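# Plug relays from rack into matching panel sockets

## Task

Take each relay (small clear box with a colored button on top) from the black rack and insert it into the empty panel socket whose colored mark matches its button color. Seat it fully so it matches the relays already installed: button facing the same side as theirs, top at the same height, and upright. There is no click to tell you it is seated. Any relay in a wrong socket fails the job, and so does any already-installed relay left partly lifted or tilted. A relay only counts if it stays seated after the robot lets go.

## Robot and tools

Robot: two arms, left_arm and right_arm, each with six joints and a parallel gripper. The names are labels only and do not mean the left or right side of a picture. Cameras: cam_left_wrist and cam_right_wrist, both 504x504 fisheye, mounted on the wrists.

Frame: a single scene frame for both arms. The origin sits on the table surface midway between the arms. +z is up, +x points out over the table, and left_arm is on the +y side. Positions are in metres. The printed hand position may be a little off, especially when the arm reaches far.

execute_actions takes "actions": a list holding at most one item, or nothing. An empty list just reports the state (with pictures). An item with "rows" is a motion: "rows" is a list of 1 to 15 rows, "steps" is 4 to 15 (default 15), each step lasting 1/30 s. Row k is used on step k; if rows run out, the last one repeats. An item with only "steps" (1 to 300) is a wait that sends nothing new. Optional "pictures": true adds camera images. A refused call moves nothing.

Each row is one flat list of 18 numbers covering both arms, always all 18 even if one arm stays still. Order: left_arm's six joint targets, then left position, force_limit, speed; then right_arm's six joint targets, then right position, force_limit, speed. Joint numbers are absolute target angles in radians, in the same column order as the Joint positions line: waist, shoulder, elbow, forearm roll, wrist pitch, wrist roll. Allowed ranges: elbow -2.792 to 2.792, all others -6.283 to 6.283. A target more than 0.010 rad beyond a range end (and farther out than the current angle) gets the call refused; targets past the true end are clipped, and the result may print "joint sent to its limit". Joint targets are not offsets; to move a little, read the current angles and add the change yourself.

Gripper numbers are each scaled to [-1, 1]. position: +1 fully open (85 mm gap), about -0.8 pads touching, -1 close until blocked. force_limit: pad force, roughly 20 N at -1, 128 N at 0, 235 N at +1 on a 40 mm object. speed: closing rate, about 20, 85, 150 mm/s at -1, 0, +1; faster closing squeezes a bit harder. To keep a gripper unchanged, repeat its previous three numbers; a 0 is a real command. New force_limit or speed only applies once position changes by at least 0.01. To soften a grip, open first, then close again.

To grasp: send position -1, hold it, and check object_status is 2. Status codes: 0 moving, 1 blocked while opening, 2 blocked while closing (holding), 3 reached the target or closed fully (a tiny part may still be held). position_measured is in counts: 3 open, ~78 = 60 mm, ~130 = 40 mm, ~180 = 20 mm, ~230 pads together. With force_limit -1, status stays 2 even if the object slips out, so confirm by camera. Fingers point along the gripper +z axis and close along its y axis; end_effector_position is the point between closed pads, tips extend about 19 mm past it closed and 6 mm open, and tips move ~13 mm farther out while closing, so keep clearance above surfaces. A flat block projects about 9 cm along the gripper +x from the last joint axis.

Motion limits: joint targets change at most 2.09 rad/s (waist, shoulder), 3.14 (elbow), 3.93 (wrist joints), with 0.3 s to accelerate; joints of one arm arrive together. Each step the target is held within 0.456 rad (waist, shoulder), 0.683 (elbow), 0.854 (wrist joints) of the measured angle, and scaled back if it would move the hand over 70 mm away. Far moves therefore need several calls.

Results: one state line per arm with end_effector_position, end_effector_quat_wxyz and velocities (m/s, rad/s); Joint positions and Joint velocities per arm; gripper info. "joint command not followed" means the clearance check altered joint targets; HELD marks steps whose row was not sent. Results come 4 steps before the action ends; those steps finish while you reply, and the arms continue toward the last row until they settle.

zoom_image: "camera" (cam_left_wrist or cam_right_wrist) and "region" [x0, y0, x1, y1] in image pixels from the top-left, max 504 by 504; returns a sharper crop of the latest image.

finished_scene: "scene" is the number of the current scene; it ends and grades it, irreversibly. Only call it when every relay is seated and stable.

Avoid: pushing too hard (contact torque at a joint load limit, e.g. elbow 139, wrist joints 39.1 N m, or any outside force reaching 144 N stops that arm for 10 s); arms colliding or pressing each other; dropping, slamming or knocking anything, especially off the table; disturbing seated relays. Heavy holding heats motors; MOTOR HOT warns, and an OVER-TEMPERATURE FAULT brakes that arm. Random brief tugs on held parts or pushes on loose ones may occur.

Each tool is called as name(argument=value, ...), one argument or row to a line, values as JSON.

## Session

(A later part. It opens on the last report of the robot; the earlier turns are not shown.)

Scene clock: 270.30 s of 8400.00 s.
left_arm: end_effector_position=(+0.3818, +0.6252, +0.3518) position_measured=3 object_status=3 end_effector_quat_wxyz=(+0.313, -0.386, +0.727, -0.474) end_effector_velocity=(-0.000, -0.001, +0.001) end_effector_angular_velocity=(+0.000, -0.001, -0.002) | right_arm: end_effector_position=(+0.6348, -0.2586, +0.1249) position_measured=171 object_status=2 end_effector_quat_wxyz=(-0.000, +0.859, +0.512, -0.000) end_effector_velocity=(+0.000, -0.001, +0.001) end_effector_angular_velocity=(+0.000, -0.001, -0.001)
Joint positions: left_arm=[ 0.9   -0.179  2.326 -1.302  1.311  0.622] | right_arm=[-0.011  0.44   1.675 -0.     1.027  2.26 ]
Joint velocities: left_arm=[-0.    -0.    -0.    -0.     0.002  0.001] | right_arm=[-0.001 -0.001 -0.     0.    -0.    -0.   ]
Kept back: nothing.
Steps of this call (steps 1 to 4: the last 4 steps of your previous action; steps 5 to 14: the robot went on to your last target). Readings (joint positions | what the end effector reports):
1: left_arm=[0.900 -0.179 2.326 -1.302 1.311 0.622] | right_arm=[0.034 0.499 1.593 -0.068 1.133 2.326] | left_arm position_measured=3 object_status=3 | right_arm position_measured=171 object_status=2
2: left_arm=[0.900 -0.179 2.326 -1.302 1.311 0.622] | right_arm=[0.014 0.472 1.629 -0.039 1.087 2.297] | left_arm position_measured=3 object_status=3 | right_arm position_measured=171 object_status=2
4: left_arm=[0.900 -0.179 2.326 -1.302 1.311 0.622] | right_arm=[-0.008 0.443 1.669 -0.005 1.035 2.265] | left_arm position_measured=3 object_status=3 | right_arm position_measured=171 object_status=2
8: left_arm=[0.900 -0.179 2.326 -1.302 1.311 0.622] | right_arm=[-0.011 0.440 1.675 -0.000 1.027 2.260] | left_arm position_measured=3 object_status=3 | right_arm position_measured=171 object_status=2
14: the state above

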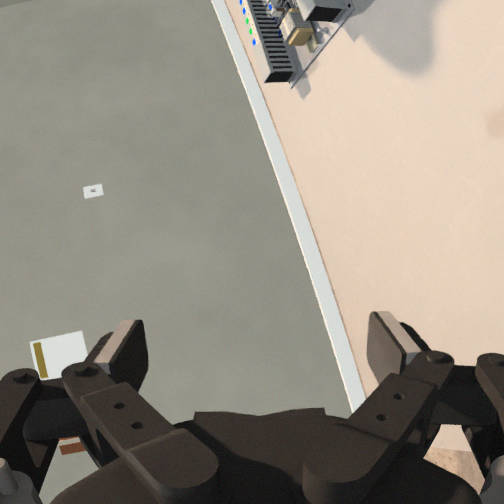

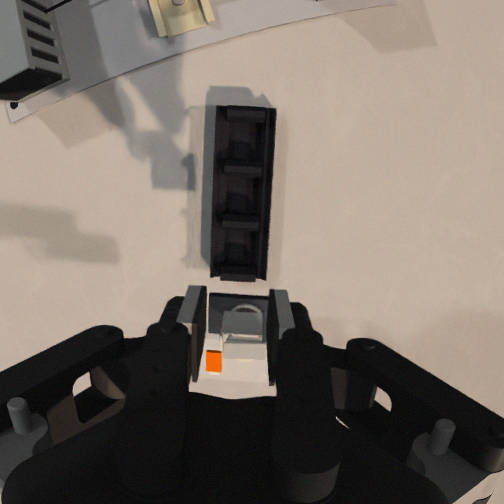

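execute_actions(
  actions=[
    {"rows":[[0.9,-0.179,2.326,-1.302,1.311,0.622,1,0,0,0.0956,0.5859,1.5278,-0.2289,1.2637,2.4614,-1,-0.5,-0.5]],"steps":15},
  ],
)

execute_actions(
  actions=[
    {"rows":[[0.9,-0.179,2.326,-1.302,1.311,0.622,1,0,0,0.0956,0.6,1.5374,-0.2308,1.2408,2.4672,-1,-0.5,-0.5]],"steps":15},
  ],
  pictures=true,
)

zoom_image(
  camera="cam_right_wrist",
  region=[160,130,330,400],
)

Scene clock: 272.90 s of 8400.00 s.
left_arm: end_effector_position=(+0.3818, +0.6252, +0.3518) position_measured=3 object_status=3 end_effector_quat_wxyz=(+0.313, -0.386, +0.727, -0.474) end_effector_velocity=(-0.000, +0.001, +0.000) end_effector_angular_velocity=(+0.001, -0.000, +0.002) | right_arm: end_effector_position=(+0.6437, -0.2408, +0.0954) position_measured=171 object_status=2 end_effector_quat_wxyz=(+0.080, +0.848, +0.506, -0.134) end_effector_velocity=(+0.005, -0.000, +0.006) end_effector_angular_velocity=(-0.005, -0.009, -0.003)
Joint positions: left_arm=[ 0.9   -0.179  2.326 -1.302  1.311  0.622] | right_arm=[ 0.095  0.586  1.528 -0.228  1.263  2.461]
Joint velocities: left_arm=[ 0.002  0.    -0.001  0.    -0.     0.   ] | right_arm=[ 0.    -0.001 -0.011 -0.006  0.006  0.006]
Steps of this call (steps 1 to 30: the robot went on to your last target; steps 31 to 67: nothing new was sent; steps 68 to 78: the first 11 steps of this action). Readings (joint positions | what the end effector reports):
68: left_arm=[0.900 -0.179 2.326 -1.302 1.311 0.622] | right_arm=[-0.011 0.440 1.675 -0.000 1.027 2.260] | left_arm position_measured=3 object_status=3 | right_arm position_measured=171 object_status=2
69: left_arm=[0.900 -0.179 2.326 -1.302 1.311 0.622] | right_arm=[-0.008 0.444 1.671 -0.006 1.033 2.265] | left_arm position_measured=3 object_status=3 | right_arm position_measured=171 object_status=2
71: left_arm=[0.900 -0.179 2.326 -1.302 1.311 0.622] | right_arm=[0.014 0.474 1.640 -0.054 1.082 2.307] | left_arm position_measured=3 object_status=3 | right_arm position_measured=171 object_status=2
75: left_arm=[0.900 -0.179 2.326 -1.302 1.311 0.622] | right_arm=[0.087 0.574 1.541 -0.209 1.243 2.444] | left_arm position_measured=3 object_status=3 | right_arm position_measured=171 object_status=2
78: the state above

Scene clock: 273.40 s of 8400.00 s.
left_arm: end_effector_position=(+0.3818, +0.6252, +0.3518) position_measured=3 object_status=3 end_effector_quat_wxyz=(+0.313, -0.386, +0.727, -0.474) end_effector_velocity=(-0.000, -0.000, -0.000) end_effector_angular_velocity=(-0.001, +0.000, -0.000) | right_arm: end_effector_position=(+0.6439, -0.2409, +0.0797) position_measured=171 object_status=2 end_effector_quat_wxyz=(+0.080, +0.848, +0.506, -0.135) end_effector_velocity=(+0.000, +0.001, +0.001) end_effector_angular_velocity=(+0.002, -0.001, -0.001)
Joint positions: left_arm=[ 0.9   -0.179  2.326 -1.302  1.311  0.622] | right_arm=[ 0.096  0.6    1.537 -0.231  1.241  2.467]
Joint velocities: left_arm=[ 0.     0.     0.    -0.     0.    -0.001] | right_arm=[ 0.    -0.001 -0.     0.002 -0.001  0.   ]
Steps of this call (steps 1 to 4: the last 4 steps of your previous action; steps 5 to 15: the first 11 steps of this action). Readings (joint positions | what the end effector reports):
5: left_arm=[0.900 -0.179 2.326 -1.302 1.311 0.622] | right_arm=[0.095 0.586 1.528 -0.229 1.264 2.461] | left_arm position_measured=3 object_status=3 | right_arm position_measured=171 object_status=2
6: left_arm=[0.900 -0.179 2.326 -1.302 1.311 0.622] | right_arm=[0.096 0.589 1.530 -0.229 1.258 2.463] | left_arm position_measured=3 object_status=3 | right_arm position_measured=171 object_status=2
8: left_arm=[0.900 -0.179 2.326 -1.302 1.311 0.622] | right_arm=[0.096 0.599 1.538 -0.231 1.243 2.467] | left_arm position_measured=3 object_status=3 | right_arm position_measured=171 object_status=2
12: left_arm=[0.900 -0.179 2.326 -1.302 1.311 0.622] | right_arm=[0.096 0.600 1.537 -0.231 1.241 2.467] | left_arm position_measured=3 object_status=3 | right_arm position_measured=171 object_status=2
15: the state above

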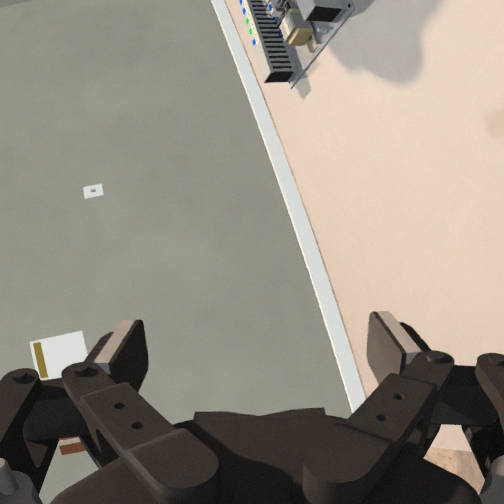

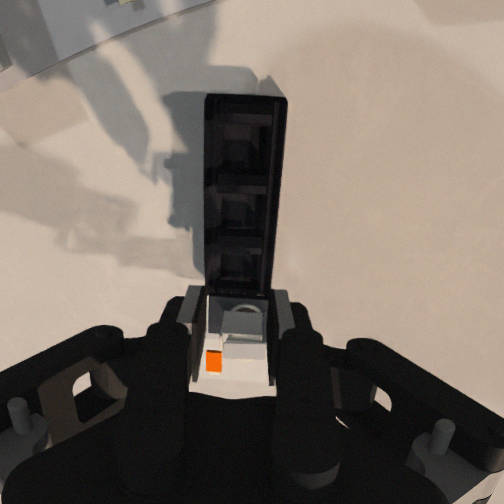

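Region (160, 130, 330, 400) of cam_right_wrist's 504x504 image, scaled by 1.867, with more detail than that image has; it fills the left 317 columns of this view, and the rest is white.

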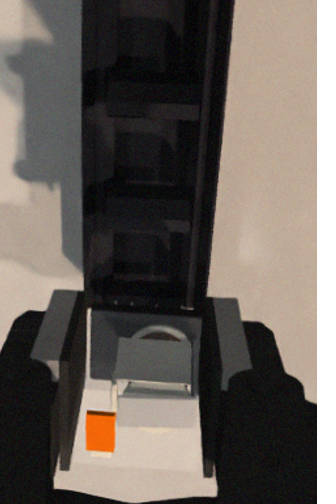

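execute_actions(
  actions=[
    {"rows":[[0.9,-0.179,2.326,-1.302,1.311,0.622,1,0,0,0.1016,0.607,1.525,-0.2308,1.2463,2.473,-1,-0.5,-0.5],[0.9,-0.179,2.326,-1.302,1.311,0.622,1,0,0,0.1016,0.607,1.525,-0.2308,1.2463,2.473,-1,-0.5,-0.5],[0.9,-0.179,2.326,-1.302,1.311,0.622,1,0,0,0.1016,0.607,1.525,-0.2308,1.2463,2.473,-1,-0.5,-0.5],[0.9,-0.179,2.326,-1.302,1.311,0.622,1,0,0,0.1016,0.607,1.525,-0.2308,1.2463,2.473,-1,-0.5,-0.5],[0.9,-0.179,2.326,-1.302,1.311,0.622,1,0,0,0.1016,0.607,1.525,-0.2308,1.2463,2.473,-1,-0.5,-0.5],[0.9,-0.179,2.326,-1.302,1.311,0.622,1,0,0,0.1016,0.6114,1.528,-0.2314,1.239,2.475,-1,-0.5,-0.5],[0.9,-0.179,2.326,-1.302,1.311,0.622,1,0,0,0.1016,0.6114,1.528,-0.2314,1.239,2.475,-1,-0.5,-0.5],[0.9,-0.179,2.326,-1.302,1.311,0.622,1,0,0,0.1016,0.6157,1.531,-0.232,1.232,2.477,-1,-0.5,-0.5]],"steps":15},
  ],
  pictures=true,
)

zoom_image(
  camera="cam_right_wrist",
  region=[160,200,330,400],
)

Scene clock: 274.37 s of 8400.00 s.
left_arm: end_effector_position=(+0.3818, +0.6252, +0.3518) position_measured=3 object_status=3 end_effector_quat_wxyz=(+0.313, -0.386, +0.727, -0.474) end_effector_velocity=(-0.000, +0.000, -0.000) end_effector_angular_velocity=(-0.002, +0.001, +0.002) | right_arm: end_effector_position=(+0.6475, -0.2351, +0.0698) position_measured=171 object_status=2 end_effector_quat_wxyz=(+0.081, +0.849, +0.505, -0.134) end_effector_velocity=(+0.004, +0.002, -0.003) end_effector_angular_velocity=(+0.004, -0.012, +0.001)
Joint positions: left_arm=[ 0.9   -0.179  2.326 -1.302  1.311  0.622] | right_arm=[ 0.102  0.616  1.531 -0.232  1.233  2.477]
Joint velocities: left_arm=[ 0.001 -0.     0.001 -0.     0.    -0.002] | right_arm=[ 0.001  0.003 -0.    -0.    -0.015  0.003]
Steps of this call (steps 1 to 4: the last 4 steps of your previous action; steps 5 to 15: the robot went on to your last target; steps 16 to 18: nothing new was sent; steps 19 to 29: the first 11 steps of this action). Readings (joint positions | what the end effector reports):
19: left_arm=[0.900 -0.179 2.326 -1.302 1.311 0.622] | right_arm=[0.096 0.600 1.537 -0.231 1.241 2.467] | left_arm position_measured=3 object_status=3 | right_arm position_measured=171 object_status=2
20: left_arm=[0.900 -0.179 2.326 -1.302 1.311 0.622] | right_arm=[0.098 0.603 1.533 -0.231 1.242 2.470] | left_arm position_measured=3 object_status=3 | right_arm position_measured=171 object_status=2
22: left_arm=[0.900 -0.179 2.326 -1.302 1.311 0.622] | right_arm=[0.101 0.607 1.526 -0.231 1.245 2.473] | left_arm position_measured=3 object_status=3 | right_arm position_measured=171 object_status=2
26: left_arm=[0.900 -0.179 2.326 -1.302 1.311 0.622] | right_arm=[0.102 0.611 1.528 -0.231 1.240 2.475] | left_arm position_measured=3 object_status=3 | right_arm position_measured=171 object_status=2
29: the state above

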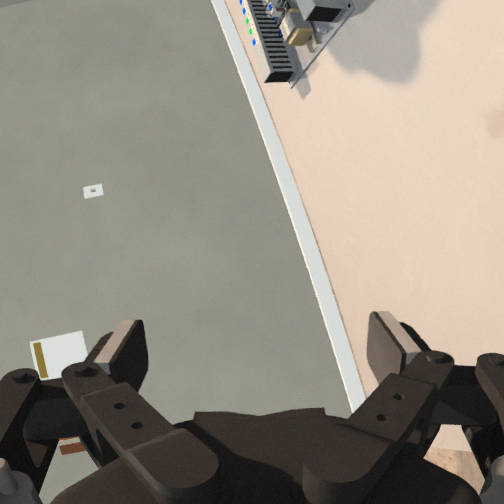

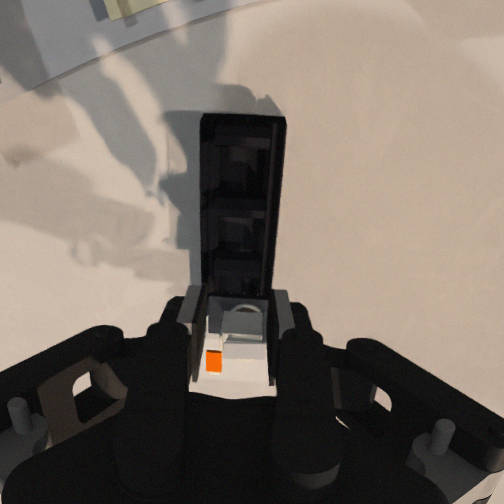

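Region (160, 200, 330, 400) of cam_right_wrist's 504x504 image, scaled by 2.520, with more detail than that image has; it fills the left 428 columns of this view, and the rest is white.

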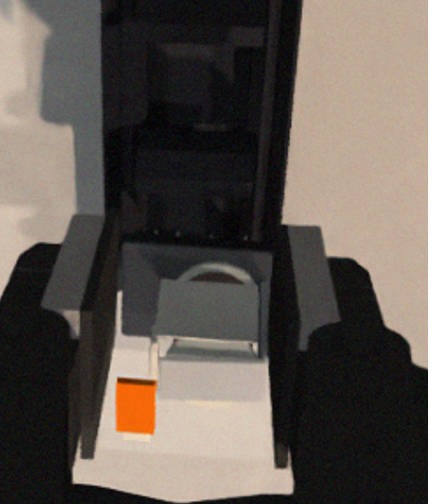

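execute_actions(
  actions=[
    {"rows":[[0.9,-0.179,2.326,-1.302,1.311,0.622,1,0,0,0.1016,0.6179,1.5325,-0.2323,1.2284,2.4779,-1,-0.5,-0.5],[0.9,-0.179,2.326,-1.302,1.311,0.622,1,0,0,0.1016,0.6179,1.5325,-0.2323,1.2284,2.4779,-1,-0.5,-0.5],[0.9,-0.179,2.326,-1.302,1.311,0.622,1,0,0,0.1016,0.6179,1.5325,-0.2323,1.2284,2.4779,-1,-0.5,-0.5],[0.9,-0.179,2.326,-1.302,1.311,0.622,1,0,0,0.1016,0.6201,1.534,-0.2326,1.2248,2.4788,-1,-0.5,-0.5],[0.9,-0.179,2.326,-1.302,1.311,0.622,1,0,0,0.1016,0.6201,1.534,-0.2326,1.2248,2.4788,-1,-0.5,-0.5],[0.9,-0.179,2.326,-1.302,1.311,0.622,1,0,0,0.1016,0.6201,1.534,-0.2326,1.2248,2.4788,-1,-0.5,-0.5],[0.9,-0.179,2.326,-1.302,1.311,0.622,1,0,0,0.1016,0.6223,1.5355,-0.2329,1.2213,2.4797,-1,-0.5,-0.5]],"steps":15},
  ],
  pictures=true,
)

zoom_image(
  camera="cam_right_wrist",
  region=[160,200,330,400],
)

Scene clock: 275.40 s of 8400.00 s.
left_arm: end_effector_position=(+0.3818, +0.6252, +0.3518) position_measured=3 object_status=3 end_effector_quat_wxyz=(+0.313, -0.386, +0.727, -0.474) end_effector_velocity=(+0.000, +0.000, +0.000) end_effector_angular_velocity=(+0.001, -0.000, -0.001) | right_arm: end_effector_position=(+0.6475, -0.2351, +0.0622) position_measured=171 object_status=2 end_effector_quat_wxyz=(+0.081, +0.849, +0.505, -0.134) end_effector_velocity=(+0.000, -0.000, -0.001) end_effector_angular_velocity=(+0.000, -0.000, -0.001)
Joint positions: left_arm=[ 0.9   -0.179  2.326 -1.302  1.311  0.622] | right_arm=[ 0.102  0.622  1.536 -0.233  1.221  2.48 ]
Joint velocities: left_arm=[-0.001  0.    -0.001 -0.    -0.001  0.001] | right_arm=[-0.001  0.001  0.    -0.    -0.002  0.   ]
Steps of this call (steps 1 to 4: the last 4 steps of your previous action; steps 5 to 15: the robot went on to your last target; steps 16 to 20: nothing new was sent; steps 21 to 31: the first 11 steps of this action). Readings (joint positions | what the end effector reports):
21: left_arm=[0.900 -0.179 2.326 -1.302 1.311 0.622] | right_arm=[0.102 0.616 1.531 -0.232 1.232 2.477] | left_arm position_measured=3 object_status=3 | right_arm position_measured=171 object_status=2
22: left_arm=[0.900 -0.179 2.326 -1.302 1.311 0.622] | right_arm=[0.102 0.617 1.531 -0.232 1.230 2.477] | left_arm position_measured=3 object_status=3 | right_arm position_measured=171 object_status=2
24: left_arm=[0.900 -0.179 2.326 -1.302 1.311 0.622] | right_arm=[0.102 0.618 1.533 -0.232 1.228 2.478] | left_arm position_measured=3 object_status=3 | right_arm position_measured=171 object_status=2
28: left_arm=[0.900 -0.179 2.326 -1.302 1.311 0.622] | right_arm=[0.102 0.621 1.535 -0.233 1.223 2.479] | left_arm position_measured=3 object_status=3 | right_arm position_measured=171 object_status=2
31: the state above

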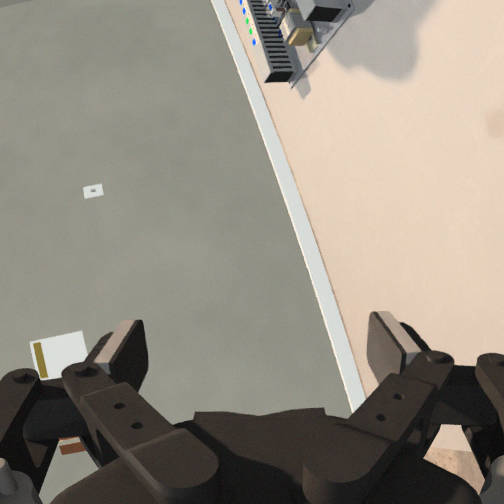

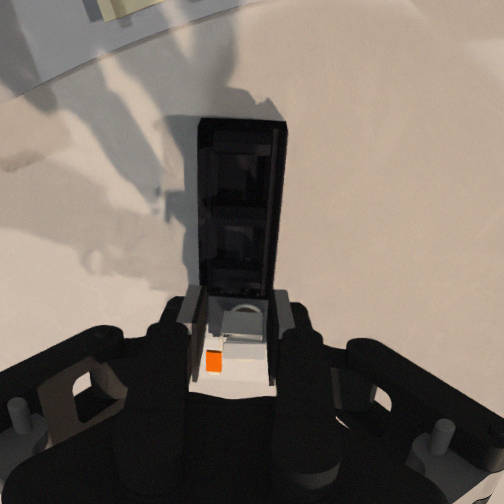

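Region (160, 200, 330, 400) of cam_right_wrist's 504x504 image, scaled by 2.520, with more detail than that image has; it fills the left 428 columns of this view, and the rest is white.

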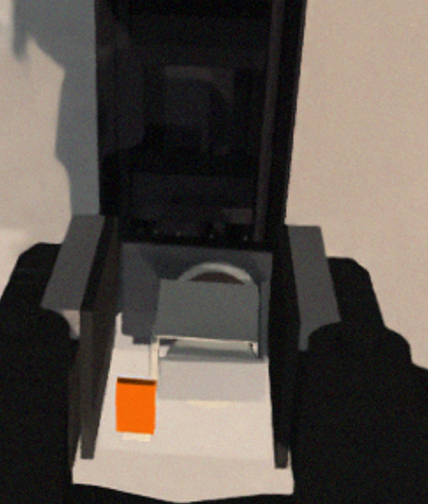

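execute_actions(
  actions=[
    {"rows":[[0.9,-0.179,2.326,-1.302,1.311,0.622,1,0,0,0.1016,0.625,1.5373,-0.2333,1.217,2.4808,-1,-0.5,-0.5],[0.9,-0.179,2.326,-1.302,1.311,0.622,1,0,0,0.1016,0.625,1.5373,-0.2333,1.217,2.4808,-1,-0.5,-0.5],[0.9,-0.179,2.326,-1.302,1.311,0.622,1,0,0,0.1016,0.625,1.5373,-0.2333,1.217,2.4808,-1,-0.5,-0.5],[0.9,-0.179,2.326,-1.302,1.311,0.622,1,0,0,0.1016,0.6276,1.5391,-0.2336,1.2127,2.4819,-1,-0.5,-0.5]],"steps":15},
  ],
  pictures=true,
)

zoom_image(
  camera="cam_right_wrist",
  region=[160,200,330,400],
)

Scene clock: 275.97 s of 8400.00 s.
left_arm: end_effector_position=(+0.3818, +0.6252, +0.3518) position_measured=3 object_status=3 end_effector_quat_wxyz=(+0.313, -0.386, +0.727, -0.474) end_effector_velocity=(+0.000, -0.001, +0.000) end_effector_angular_velocity=(-0.000, +0.000, -0.002) | right_arm: end_effector_position=(+0.6474, -0.2351, +0.0561) position_measured=171 object_status=2 end_effector_quat_wxyz=(+0.081, +0.849, +0.505, -0.134) end_effector_velocity=(-0.000, +0.000, -0.001) end_effector_angular_velocity=(-0.001, +0.001, +0.001)
Joint positions: left_arm=[ 0.9   -0.179  2.326 -1.302  1.311  0.622] | right_arm=[ 0.102  0.628  1.539 -0.234  1.213  2.482]
Joint velocities: left_arm=[-0.002 -0.     0.    -0.     0.    -0.   ] | right_arm=[ 0.001  0.001 -0.    -0.    -0.     0.   ]
Steps of this call (steps 1 to 4: the last 4 steps of your previous action; steps 5 to 6: the robot went on to your last target; steps 7 to 17: the first 11 steps of this action). Readings (joint positions | what the end effector reports):
7: left_arm=[0.900 -0.179 2.326 -1.302 1.311 0.622] | right_arm=[0.102 0.622 1.536 -0.233 1.221 2.480] | left_arm position_measured=3 object_status=3 | right_arm position_measured=171 object_status=2
8: left_arm=[0.900 -0.179 2.326 -1.302 1.311 0.622] | right_arm=[0.102 0.624 1.536 -0.233 1.219 2.480] | left_arm position_measured=3 object_status=3 | right_arm position_measured=171 object_status=2
10: left_arm=[0.900 -0.179 2.326 -1.302 1.311 0.622] | right_arm=[0.102 0.625 1.537 -0.233 1.217 2.481] | left_arm position_measured=3 object_status=3 | right_arm position_measured=171 object_status=2
14: left_arm=[0.900 -0.179 2.326 -1.302 1.311 0.622] | right_arm=[0.102 0.628 1.539 -0.234 1.213 2.482] | left_arm position_measured=3 object_status=3 | right_arm position_measured=171 object_status=2
17: the state above

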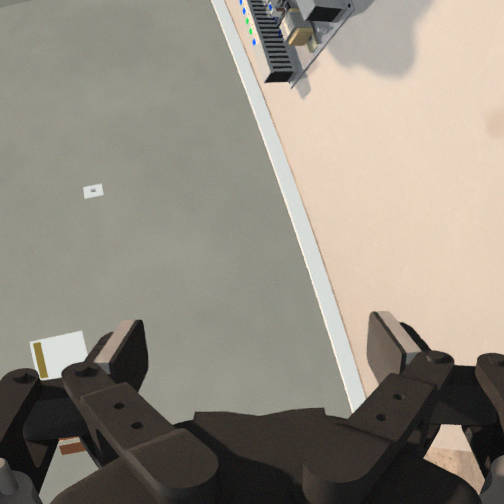

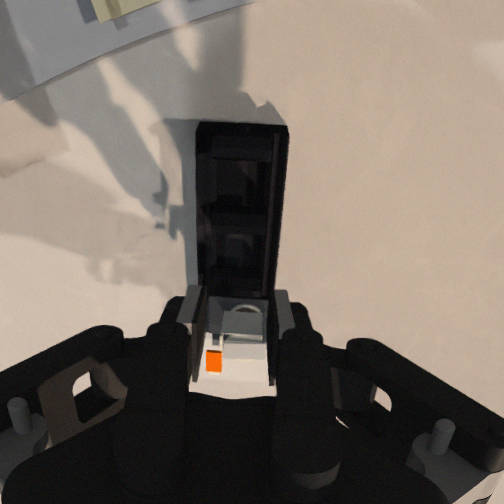

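Region (160, 200, 330, 400) of cam_right_wrist's 504x504 image, scaled by 2.520, with more detail than that image has; it fills the left 428 columns of this view, and the rest is white.

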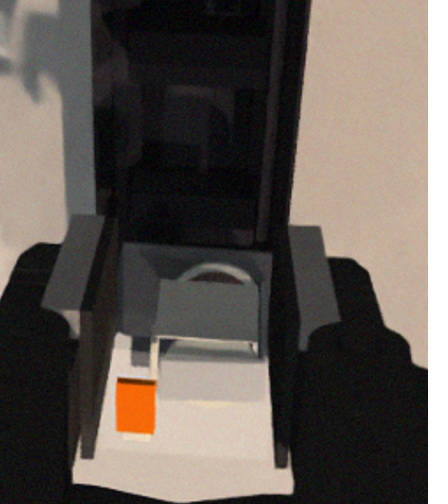

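Relay unchanged. Release gently.

execute_actions(
  actions=[
    {"rows":[[0.9,-0.179,2.326,-1.302,1.311,0.622,1,0,0,0.1016,0.6276,1.5391,-0.2336,1.2127,2.4819,-0.2,-0.5,-0.5]],"steps":15},
  ],
)

execute_actions(
  actions=[
    {"steps":8},
  ],
  pictures=true,
)

zoom_image(
  camera="cam_right_wrist",
  region=[160,200,330,400],
)

Scene clock: 276.47 s of 8400.00 s.
left_arm: end_effector_position=(+0.3818, +0.6252, +0.3518) position_measured=3 object_status=3 end_effector_quat_wxyz=(+0.313, -0.386, +0.727, -0.474) end_effector_velocity=(-0.001, +0.001, +0.000) end_effector_angular_velocity=(-0.000, -0.000, +0.002) | right_arm: end_effector_position=(+0.6474, -0.2351, +0.0561) position_measured=154 object_status=0 end_effector_quat_wxyz=(+0.081, +0.849, +0.505, -0.134) end_effector_velocity=(+0.000, +0.000, +0.000) end_effector_angular_velocity=(-0.000, -0.001, +0.001)
Joint positions: left_arm=[ 0.9   -0.179  2.326 -1.302  1.311  0.622] | right_arm=[ 0.102  0.628  1.539 -0.234  1.213  2.482]
Joint velocities: left_arm=[ 0.003 -0.     0.     0.     0.001 -0.   ] | right_arm=[ 0. -0. -0. -0.  0.  0.]
Steps of this call (steps 1 to 4: the last 4 steps of your previous action; steps 5 to 15: the first 11 steps of this action). Readings (joint positions | what the end effector reports):
5: left_arm=[0.900 -0.179 2.326 -1.302 1.311 0.622] | right_arm=[0.102 0.628 1.539 -0.234 1.213 2.482] | left_arm position_measured=3 object_status=3 | right_arm position_measured=171 object_status=0
6: left_arm=[0.900 -0.179 2.326 -1.302 1.311 0.622] | right_arm=[0.102 0.628 1.539 -0.234 1.213 2.482] | left_arm position_measured=3 object_status=3 | right_arm position_measured=171 object_status=0
8: left_arm=[0.900 -0.179 2.326 -1.302 1.311 0.622] | right_arm=[0.102 0.628 1.539 -0.234 1.213 2.482] | left_arm position_measured=3 object_status=3 | right_arm position_measured=165 object_status=0
12: left_arm=[0.900 -0.179 2.326 -1.302 1.311 0.622] | right_arm=[0.102 0.628 1.539 -0.234 1.213 2.482] | left_arm position_measured=3 object_status=3 | right_arm position_measured=155 object_status=0
15: the state above

Scene clock: 276.73 s of 8400.00 s.
left_arm: end_effector_position=(+0.3818, +0.6252, +0.3518) position_measured=3 object_status=3 end_effector_quat_wxyz=(+0.313, -0.386, +0.727, -0.474) end_effector_velocity=(-0.000, -0.000, -0.000) end_effector_angular_velocity=(+0.001, -0.001, -0.001) | right_arm: end_effector_position=(+0.6474, -0.2351, +0.0561) position_measured=154 object_status=3 end_effector_quat_wxyz=(+0.081, +0.849, +0.505, -0.134) end_effector_velocity=(+0.000, +0.000, +0.001) end_effector_angular_velocity=(-0.000, -0.001, +0.000)
Joint positions: left_arm=[ 0.9   -0.179  2.326 -1.302  1.311  0.622] | right_arm=[ 0.102  0.628  1.539 -0.234  1.213  2.482]
Joint velocities: left_arm=[-0.     0.     0.     0.     0.     0.002] | right_arm=[ 0.    -0.001 -0.    -0.     0.     0.   ]
Kept back: nothing.
Steps of this call (steps 1 to 4: the last 4 steps of your previous action; steps 5 to 8: the robot went on to your last target). Readings (joint positions | what the end effector reports):
1: left_arm=[0.900 -0.179 2.326 -1.302 1.311 0.622] | right_arm=[0.102 0.628 1.539 -0.234 1.213 2.482] | left_arm position_measured=3 object_status=3 | right_arm position_measured=154 object_status=0
2: left_arm=[0.900 -0.179 2.326 -1.302 1.311 0.622] | right_arm=[0.102 0.628 1.539 -0.234 1.213 2.482] | left_arm position_measured=3 object_status=3 | right_arm position_measured=154 object_status=0
4: left_arm=[0.900 -0.179 2.326 -1.302 1.311 0.622] | right_arm=[0.102 0.628 1.539 -0.234 1.213 2.482] | left_arm position_measured=3 object_status=3 | right_arm position_measured=154 object_status=0
8: the state above

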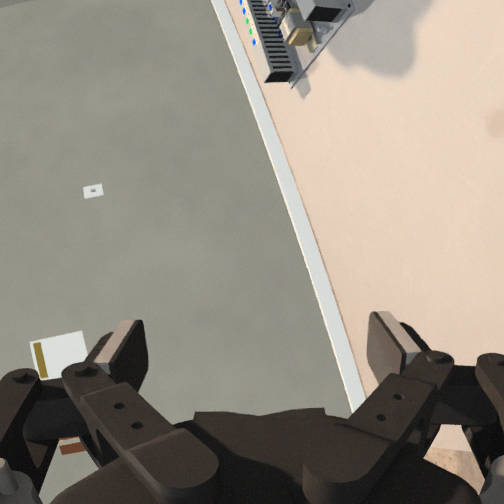

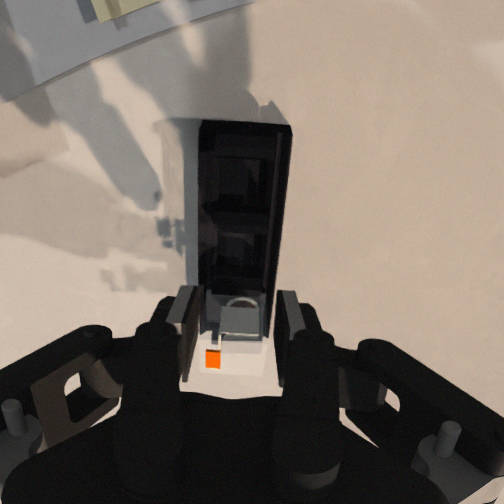

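Region (160, 200, 330, 400) of cam_right_wrist's 504x504 image, scaled by 2.520, with more detail than that image has; it fills the left 428 columns of this view, and the rest is white.

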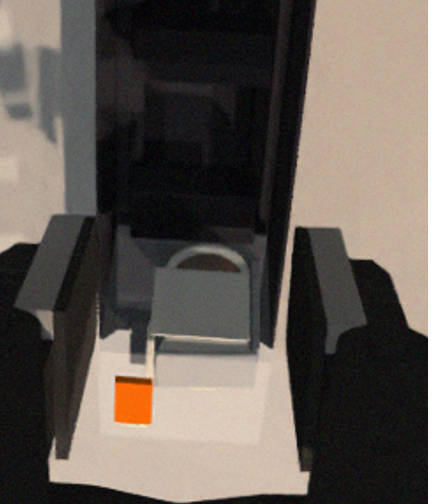

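execute_actions(
  actions=[
    {"rows":[[0.9,-0.179,2.326,-1.302,1.311,0.622,1,0,0,0.1016,0.5926,1.515,-0.229,1.27,2.4675,0.15,-0.5,0],[0.9,-0.179,2.326,-1.302,1.311,0.622,1,0,0,0.1016,0.5926,1.515,-0.229,1.27,2.4675,0.15,-0.5,0],[0.9,-0.179,2.326,-1.302,1.311,0.622,1,0,0,0.1016,0.5926,1.515,-0.229,1.27,2.4675,0.15,-0.5,0],[0.9,-0.179,2.326,-1.302,1.311,0.622,1,0,0,0.1016,0.5926,1.515,-0.229,1.27,2.4675,0.15,-0.5,0],[0.9,-0.179,2.326,-1.302,1.311,0.622,1,0,0,0.1016,0.5926,1.515,-0.229,1.27,2.4675,0.15,-0.5,0],[0.9,-0.179,2.326,-1.302,1.311,0.622,1,0,0,-0.0108,0.4745,1.705,0,0.9621,2.26,0.15,-0.5,0]],"steps":15},
  ],
)

execute_actions(
  actions=[
    {"steps":12},
  ],
  pictures=true,
)

zoom_image(
  camera="cam_right_wrist",
  region=[160,200,330,400],
)

Scene clock: 277.30 s of 8400.00 s.
left_arm: end_effector_position=(+0.3818, +0.6252, +0.3518) position_measured=3 object_status=3 end_effector_quat_wxyz=(+0.313, -0.386, +0.727, -0.474) end_effector_velocity=(+0.000, -0.000, +0.000) end_effector_angular_velocity=(-0.001, +0.000, -0.000) | right_arm: end_effector_position=(+0.6386, -0.2475, +0.0870) position_measured=111 object_status=0 end_effector_quat_wxyz=(+0.027, +0.855, +0.514, -0.061) end_effector_velocity=(-0.071, -0.147, -0.046) end_effector_angular_velocity=(+1.551, -0.890, -0.048)
Joint positions: left_arm=[ 0.9   -0.179  2.326 -1.302  1.311  0.622] | right_arm=[ 0.038  0.526  1.623 -0.099  1.096  2.349]
Joint velocities: left_arm=[-0.     0.    -0.    -0.     0.    -0.001] | right_arm=[-0.655 -0.687  1.09   1.291 -1.75  -1.179]
Steps of this call (steps 1 to 6: the robot went on to your last target; steps 7 to 17: the first 11 steps of this action). Readings (joint positions | what the end effector reports):
7: left_arm=[0.900 -0.179 2.326 -1.302 1.311 0.622] | right_arm=[0.102 0.628 1.539 -0.234 1.213 2.482] | left_arm position_measured=3 object_status=3 | right_arm position_measured=154 object_status=0
8: left_arm=[0.900 -0.179 2.326 -1.302 1.311 0.622] | right_arm=[0.102 0.625 1.537 -0.233 1.218 2.481] | left_arm position_measured=3 object_status=3 | right_arm position_measured=154 object_status=0
10: left_arm=[0.900 -0.179 2.326 -1.302 1.311 0.622] | right_arm=[0.102 0.601 1.520 -0.230 1.256 2.471] | left_arm position_measured=3 object_status=3 | right_arm position_measured=145 object_status=0
14: left_arm=[0.900 -0.179 2.326 -1.302 1.311 0.622] | right_arm=[0.091 0.582 1.533 -0.207 1.242 2.448] | left_arm position_measured=3 object_status=3 | right_arm position_measured=117 object_status=0
17: the state above

Scene clock: 277.70 s of 8400.00 s.
left_arm: end_effector_position=(+0.3818, +0.6252, +0.3518) position_measured=3 object_status=3 end_effector_quat_wxyz=(+0.313, -0.386, +0.727, -0.474) end_effector_velocity=(+0.000, +0.001, +0.000) end_effector_angular_velocity=(+0.001, -0.000, +0.001) | right_arm: end_effector_position=(+0.6345, -0.2586, +0.0852) position_measured=110 object_status=3 end_effector_quat_wxyz=(+0.000, +0.859, +0.512, +0.000) end_effector_velocity=(+0.000, -0.001, +0.000) end_effector_angular_velocity=(-0.000, -0.001, -0.001)
Joint positions: left_arm=[ 0.9   -0.179  2.326 -1.302  1.311  0.622] | right_arm=[-0.011  0.474  1.705 -0.     0.962  2.26 ]
Joint velocities: left_arm=[ 0.     0.    -0.001 -0.    -0.001 -0.   ] | right_arm=[-0.001 -0.001  0.    -0.001 -0.    -0.   ]
Kept back: nothing.
Steps of this call (steps 1 to 4: the last 4 steps of your previous action; steps 5 to 12: the robot went on to your last target). Readings (joint positions | what the end effector reports):
1: left_arm=[0.900 -0.179 2.326 -1.302 1.311 0.622] | right_arm=[0.018 0.505 1.656 -0.059 1.042 2.313] | left_arm position_measured=3 object_status=3 | right_arm position_measured=110 object_status=0
2: left_arm=[0.900 -0.179 2.326 -1.302 1.311 0.622] | right_arm=[0.003 0.489 1.681 -0.029 1.002 2.286] | left_arm position_measured=3 object_status=3 | right_arm position_measured=110 object_status=0
4: left_arm=[0.900 -0.179 2.326 -1.302 1.311 0.622] | right_arm=[-0.010 0.475 1.703 -0.002 0.965 2.262] | left_arm position_measured=3 object_status=3 | right_arm position_measured=110 object_status=0
8: left_arm=[0.900 -0.179 2.326 -1.302 1.311 0.622] | right_arm=[-0.011 0.474 1.705 -0.000 0.962 2.260] | left_arm position_measured=3 object_status=3 | right_arm position_measured=110 object_status=3
12: the state above

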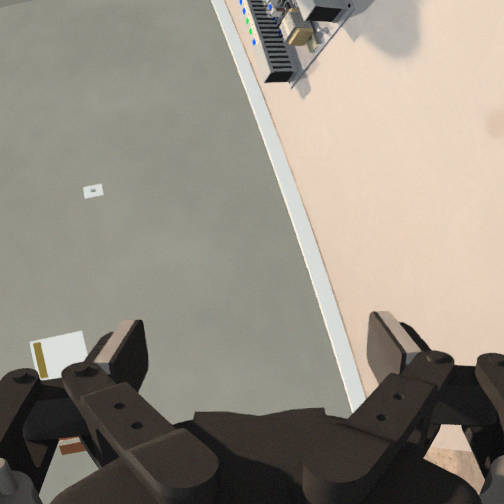

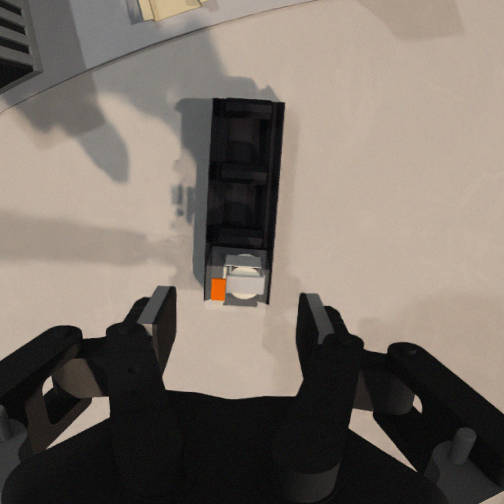

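Region (160, 200, 330, 400) of cam_right_wrist's 504x504 image, scaled by 2.520, with more detail than that image has; it fills the left 428 columns of this view, and the rest is white.

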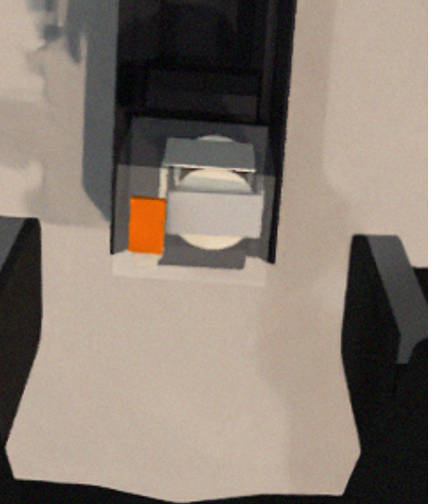

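execute_actions(
  actions=[
    {"rows":[[0.9,-0.179,2.326,-1.302,1.311,0.622,1,0,0,-0.0108,0.4983,1.7217,0,0.9216,2.26,0.15,-0.5,0],[0.9,-0.179,2.326,-1.302,1.311,0.622,1,0,0,-0.0108,0.4983,1.7217,0,0.9216,2.26,0.15,-0.5,0],[0.9,-0.179,2.326,-1.302,1.311,0.622,1,0,0,-0.0108,0.4983,1.7217,0,0.9216,2.26,0.15,-0.5,0],[0.9,-0.179,2.326,-1.302,1.311,0.622,1,0,0,-0.0108,0.4983,1.7217,0,0.9216,2.26,0.15,-0.5,0],[0.9,-0.179,2.326,-1.302,1.311,0.622,1,0,0,-0.0108,0.504,1.7255,0,0.9121,2.26,0.15,-0.5,0]],"steps":15},
  ],
  pictures=true,
)

zoom_image(
  camera="cam_right_wrist",
  region=[180,220,300,400],
)

Scene clock: 278.27 s of 8400.00 s.
left_arm: end_effector_position=(+0.3818, +0.6252, +0.3518) position_measured=3 object_status=3 end_effector_quat_wxyz=(+0.313, -0.386, +0.727, -0.474) end_effector_velocity=(+0.000, -0.001, +0.000) end_effector_angular_velocity=(-0.000, -0.001, -0.002) | right_arm: end_effector_position=(+0.6341, -0.2587, +0.0542) position_measured=110 object_status=3 end_effector_quat_wxyz=(-0.000, +0.859, +0.512, +0.000) end_effector_velocity=(-0.000, +0.000, +0.000) end_effector_angular_velocity=(+0.000, -0.001, +0.001)
Joint positions: left_arm=[ 0.9   -0.179  2.326 -1.302  1.311  0.622] | right_arm=[-0.011  0.504  1.725  0.     0.912  2.26 ]
Joint velocities: left_arm=[-0.001  0.    -0.001 -0.     0.001  0.001] | right_arm=[ 0.001 -0.001  0.     0.    -0.    -0.   ]
Steps of this call (steps 1 to 6: the robot went on to your last target; steps 7 to 17: the first 11 steps of this action). Readings (joint positions | what the end effector reports):
7: left_arm=[0.900 -0.179 2.326 -1.302 1.311 0.622] | right_arm=[-0.011 0.474 1.705 0.000 0.962 2.260] | left_arm position_measured=3 object_status=3 | right_arm position_measured=110 object_status=3
8: left_arm=[0.900 -0.179 2.326 -1.302 1.311 0.622] | right_arm=[-0.011 0.478 1.707 0.000 0.955 2.260] | left_arm position_measured=3 object_status=3 | right_arm position_measured=110 object_status=3
10: left_arm=[0.900 -0.179 2.326 -1.302 1.311 0.622] | right_arm=[-0.011 0.496 1.721 0.000 0.926 2.260] | left_arm position_measured=3 object_status=3 | right_arm position_measured=110 object_status=3
14: left_arm=[0.900 -0.179 2.326 -1.302 1.311 0.622] | right_arm=[-0.011 0.504 1.725 0.000 0.913 2.260] | left_arm position_measured=3 object_status=3 | right_arm position_measured=110 object_status=3
17: the state above

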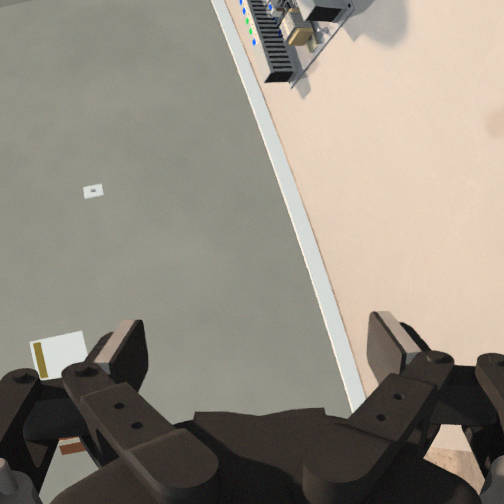

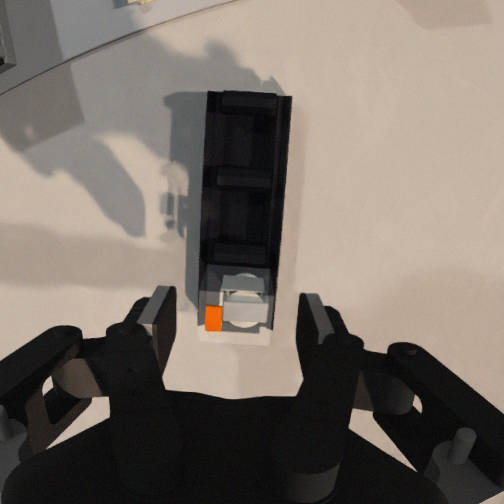

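Region (180, 220, 300, 400) of cam_right_wrist's 504x504 image, scaled by 2.800, with more detail than that image has.

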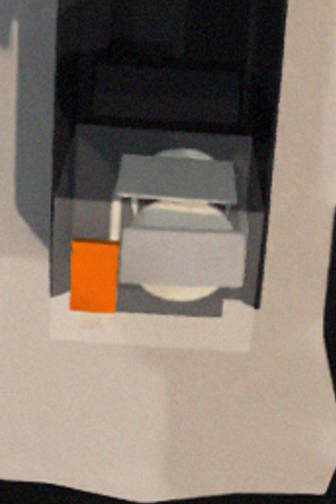

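execute_actions(
  actions=[
    {"rows":[[0.9,-0.179,2.326,-1.302,1.311,0.622,1,0,0,-0.0108,0.504,1.7255,0,0.9121,2.26,-1,-0.1,0.5]],"steps":15},
  ],
)

execute_actions(
  actions=[
    {"rows":[[0.9,-0.179,2.326,-1.302,1.311,0.622,1,0,0,-0.0108,0.504,1.7255,0,0.9121,2.26,-1,-0.1,0.5],[0.9,-0.179,2.326,-1.302,1.311,0.622,1,0,0,-0.0108,0.504,1.7255,0,0.9121,2.26,-1,-0.1,0.5],[0.9,-0.179,2.326,-1.302,1.311,0.622,1,0,0,-0.0108,0.4983,1.7217,0,0.9216,2.26,-1,-0.1,0.5],[0.9,-0.179,2.326,-1.302,1.311,0.622,1,0,0,-0.0108,0.4983,1.7217,0,0.9216,2.26,-1,-0.1,0.5],[0.9,-0.179,2.326,-1.302,1.311,0.622,1,0,0,-0.0108,0.4888,1.715,0,0.9378,2.26,-1,-0.1,0.5],[0.9,-0.179,2.326,-1.302,1.311,0.622,1,0,0,-0.0108,0.4888,1.715,0,0.9378,2.26,-1,-0.1,0.5],[0.9,-0.179,2.326,-1.302,1.311,0.622,1,0,0,-0.0108,0.4745,1.705,0,0.9621,2.26,-1,-0.1,0.5]],"steps":15},
  ],
  pictures=true,
)

zoom_image(
  camera="cam_right_wrist",
  region=[180,220,300,400],
)

Scene clock: 278.97 s of 8400.00 s.
left_arm: end_effector_position=(+0.3818, +0.6252, +0.3518) position_measured=3 object_status=3 end_effector_quat_wxyz=(+0.313, -0.386, +0.727, -0.474) end_effector_velocity=(-0.000, +0.000, -0.000) end_effector_angular_velocity=(-0.002, +0.001, +0.002) | right_arm: end_effector_position=(+0.6341, -0.2587, +0.0541) position_measured=167 object_status=0 end_effector_quat_wxyz=(+0.000, +0.859, +0.512, -0.000) end_effector_velocity=(+0.000, +0.000, +0.000) end_effector_angular_velocity=(+0.000, -0.001, +0.000)
Joint positions: left_arm=[ 0.9   -0.179  2.326 -1.302  1.311  0.622] | right_arm=[-0.011  0.504  1.726 -0.     0.912  2.26 ]
Joint velocities: left_arm=[ 0.001 -0.     0.    -0.    -0.    -0.002] | right_arm=[ 0. -0. -0. -0.  0.  0.]
Steps of this call (steps 1 to 4: the last 4 steps of your previous action; steps 5 to 10: the robot went on to your last target; steps 11 to 21: the first 11 steps of this action). Readings (joint positions | what the end effector reports):
11: left_arm=[0.900 -0.179 2.326 -1.302 1.311 0.622] | right_arm=[-0.011 0.504 1.725 0.000 0.912 2.260] | left_arm position_measured=3 object_status=3 | right_arm position_measured=110 object_status=0
12: left_arm=[0.900 -0.179 2.326 -1.302 1.311 0.622] | right_arm=[-0.011 0.504 1.725 0.000 0.912 2.260] | left_arm position_measured=3 object_status=3 | right_arm position_measured=111 object_status=0
14: left_arm=[0.900 -0.179 2.326 -1.302 1.311 0.622] | right_arm=[-0.011 0.504 1.726 -0.000 0.912 2.260] | left_arm position_measured=3 object_status=3 | right_arm position_measured=123 object_status=0
18: left_arm=[0.900 -0.179 2.326 -1.302 1.311 0.622] | right_arm=[-0.011 0.504 1.726 -0.000 0.912 2.260] | left_arm position_measured=3 object_status=3 | right_arm position_measured=162 object_status=0
21: the state above

Scene clock: 279.47 s of 8400.00 s.
left_arm: end_effector_position=(+0.3818, +0.6252, +0.3518) position_measured=3 object_status=3 end_effector_quat_wxyz=(+0.313, -0.386, +0.727, -0.474) end_effector_velocity=(+0.000, +0.001, +0.000) end_effector_angular_velocity=(+0.001, -0.001, +0.001) | right_arm: end_effector_position=(+0.6346, -0.2586, +0.0851) position_measured=167 object_status=2 end_effector_quat_wxyz=(+0.000, +0.859, +0.512, +0.000) end_effector_velocity=(-0.005, -0.001, -0.001) end_effector_angular_velocity=(-0.003, +0.016, -0.000)
Joint positions: left_arm=[ 0.9   -0.179  2.326 -1.302  1.311  0.622] | right_arm=[-0.011  0.475  1.705 -0.     0.962  2.26 ]
Joint velocities: left_arm=[ 0.001  0.    -0.001  0.    -0.     0.001] | right_arm=[0.    0.    0.001 0.    0.015 0.   ]
Steps of this call (steps 1 to 4: the last 4 steps of your previous action; steps 5 to 15: the first 11 steps of this action). Readings (joint positions | what the end effector reports):
5: left_arm=[0.900 -0.179 2.326 -1.302 1.311 0.622] | right_arm=[-0.011 0.504 1.726 -0.000 0.912 2.260] | left_arm position_measured=3 object_status=3 | right_arm position_measured=167 object_status=2
6: left_arm=[0.900 -0.179 2.326 -1.302 1.311 0.622] | right_arm=[-0.011 0.504 1.726 -0.000 0.912 2.260] | left_arm position_measured=3 object_status=3 | right_arm position_measured=167 object_status=2
8: left_arm=[0.900 -0.179 2.326 -1.302 1.311 0.622] | right_arm=[-0.011 0.502 1.724 -0.000 0.916 2.260] | left_arm position_measured=3 object_status=3 | right_arm position_measured=167 object_status=2
12: left_arm=[0.900 -0.179 2.326 -1.302 1.311 0.622] | right_arm=[-0.011 0.485 1.712 -0.000 0.945 2.260] | left_arm position_measured=3 object_status=3 | right_arm position_measured=167 object_status=2
15: the state above

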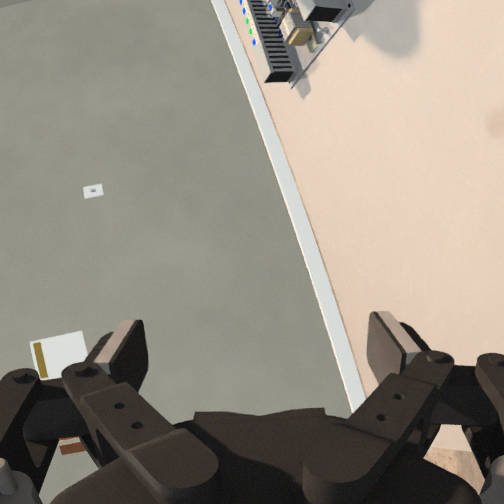

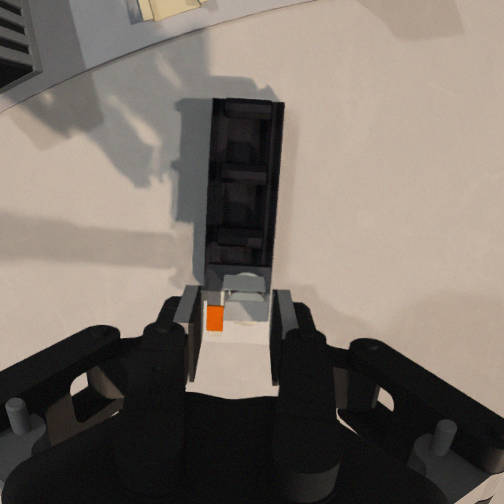

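Region (180, 220, 300, 400) of cam_right_wrist's 504x504 image, scaled by 2.800, with more detail than that image has.

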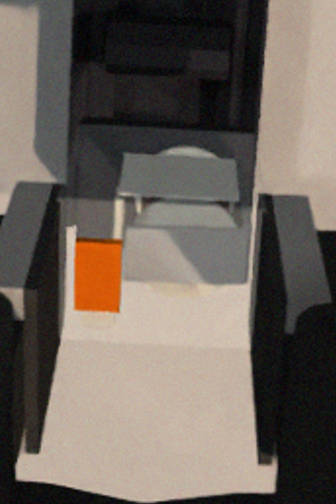

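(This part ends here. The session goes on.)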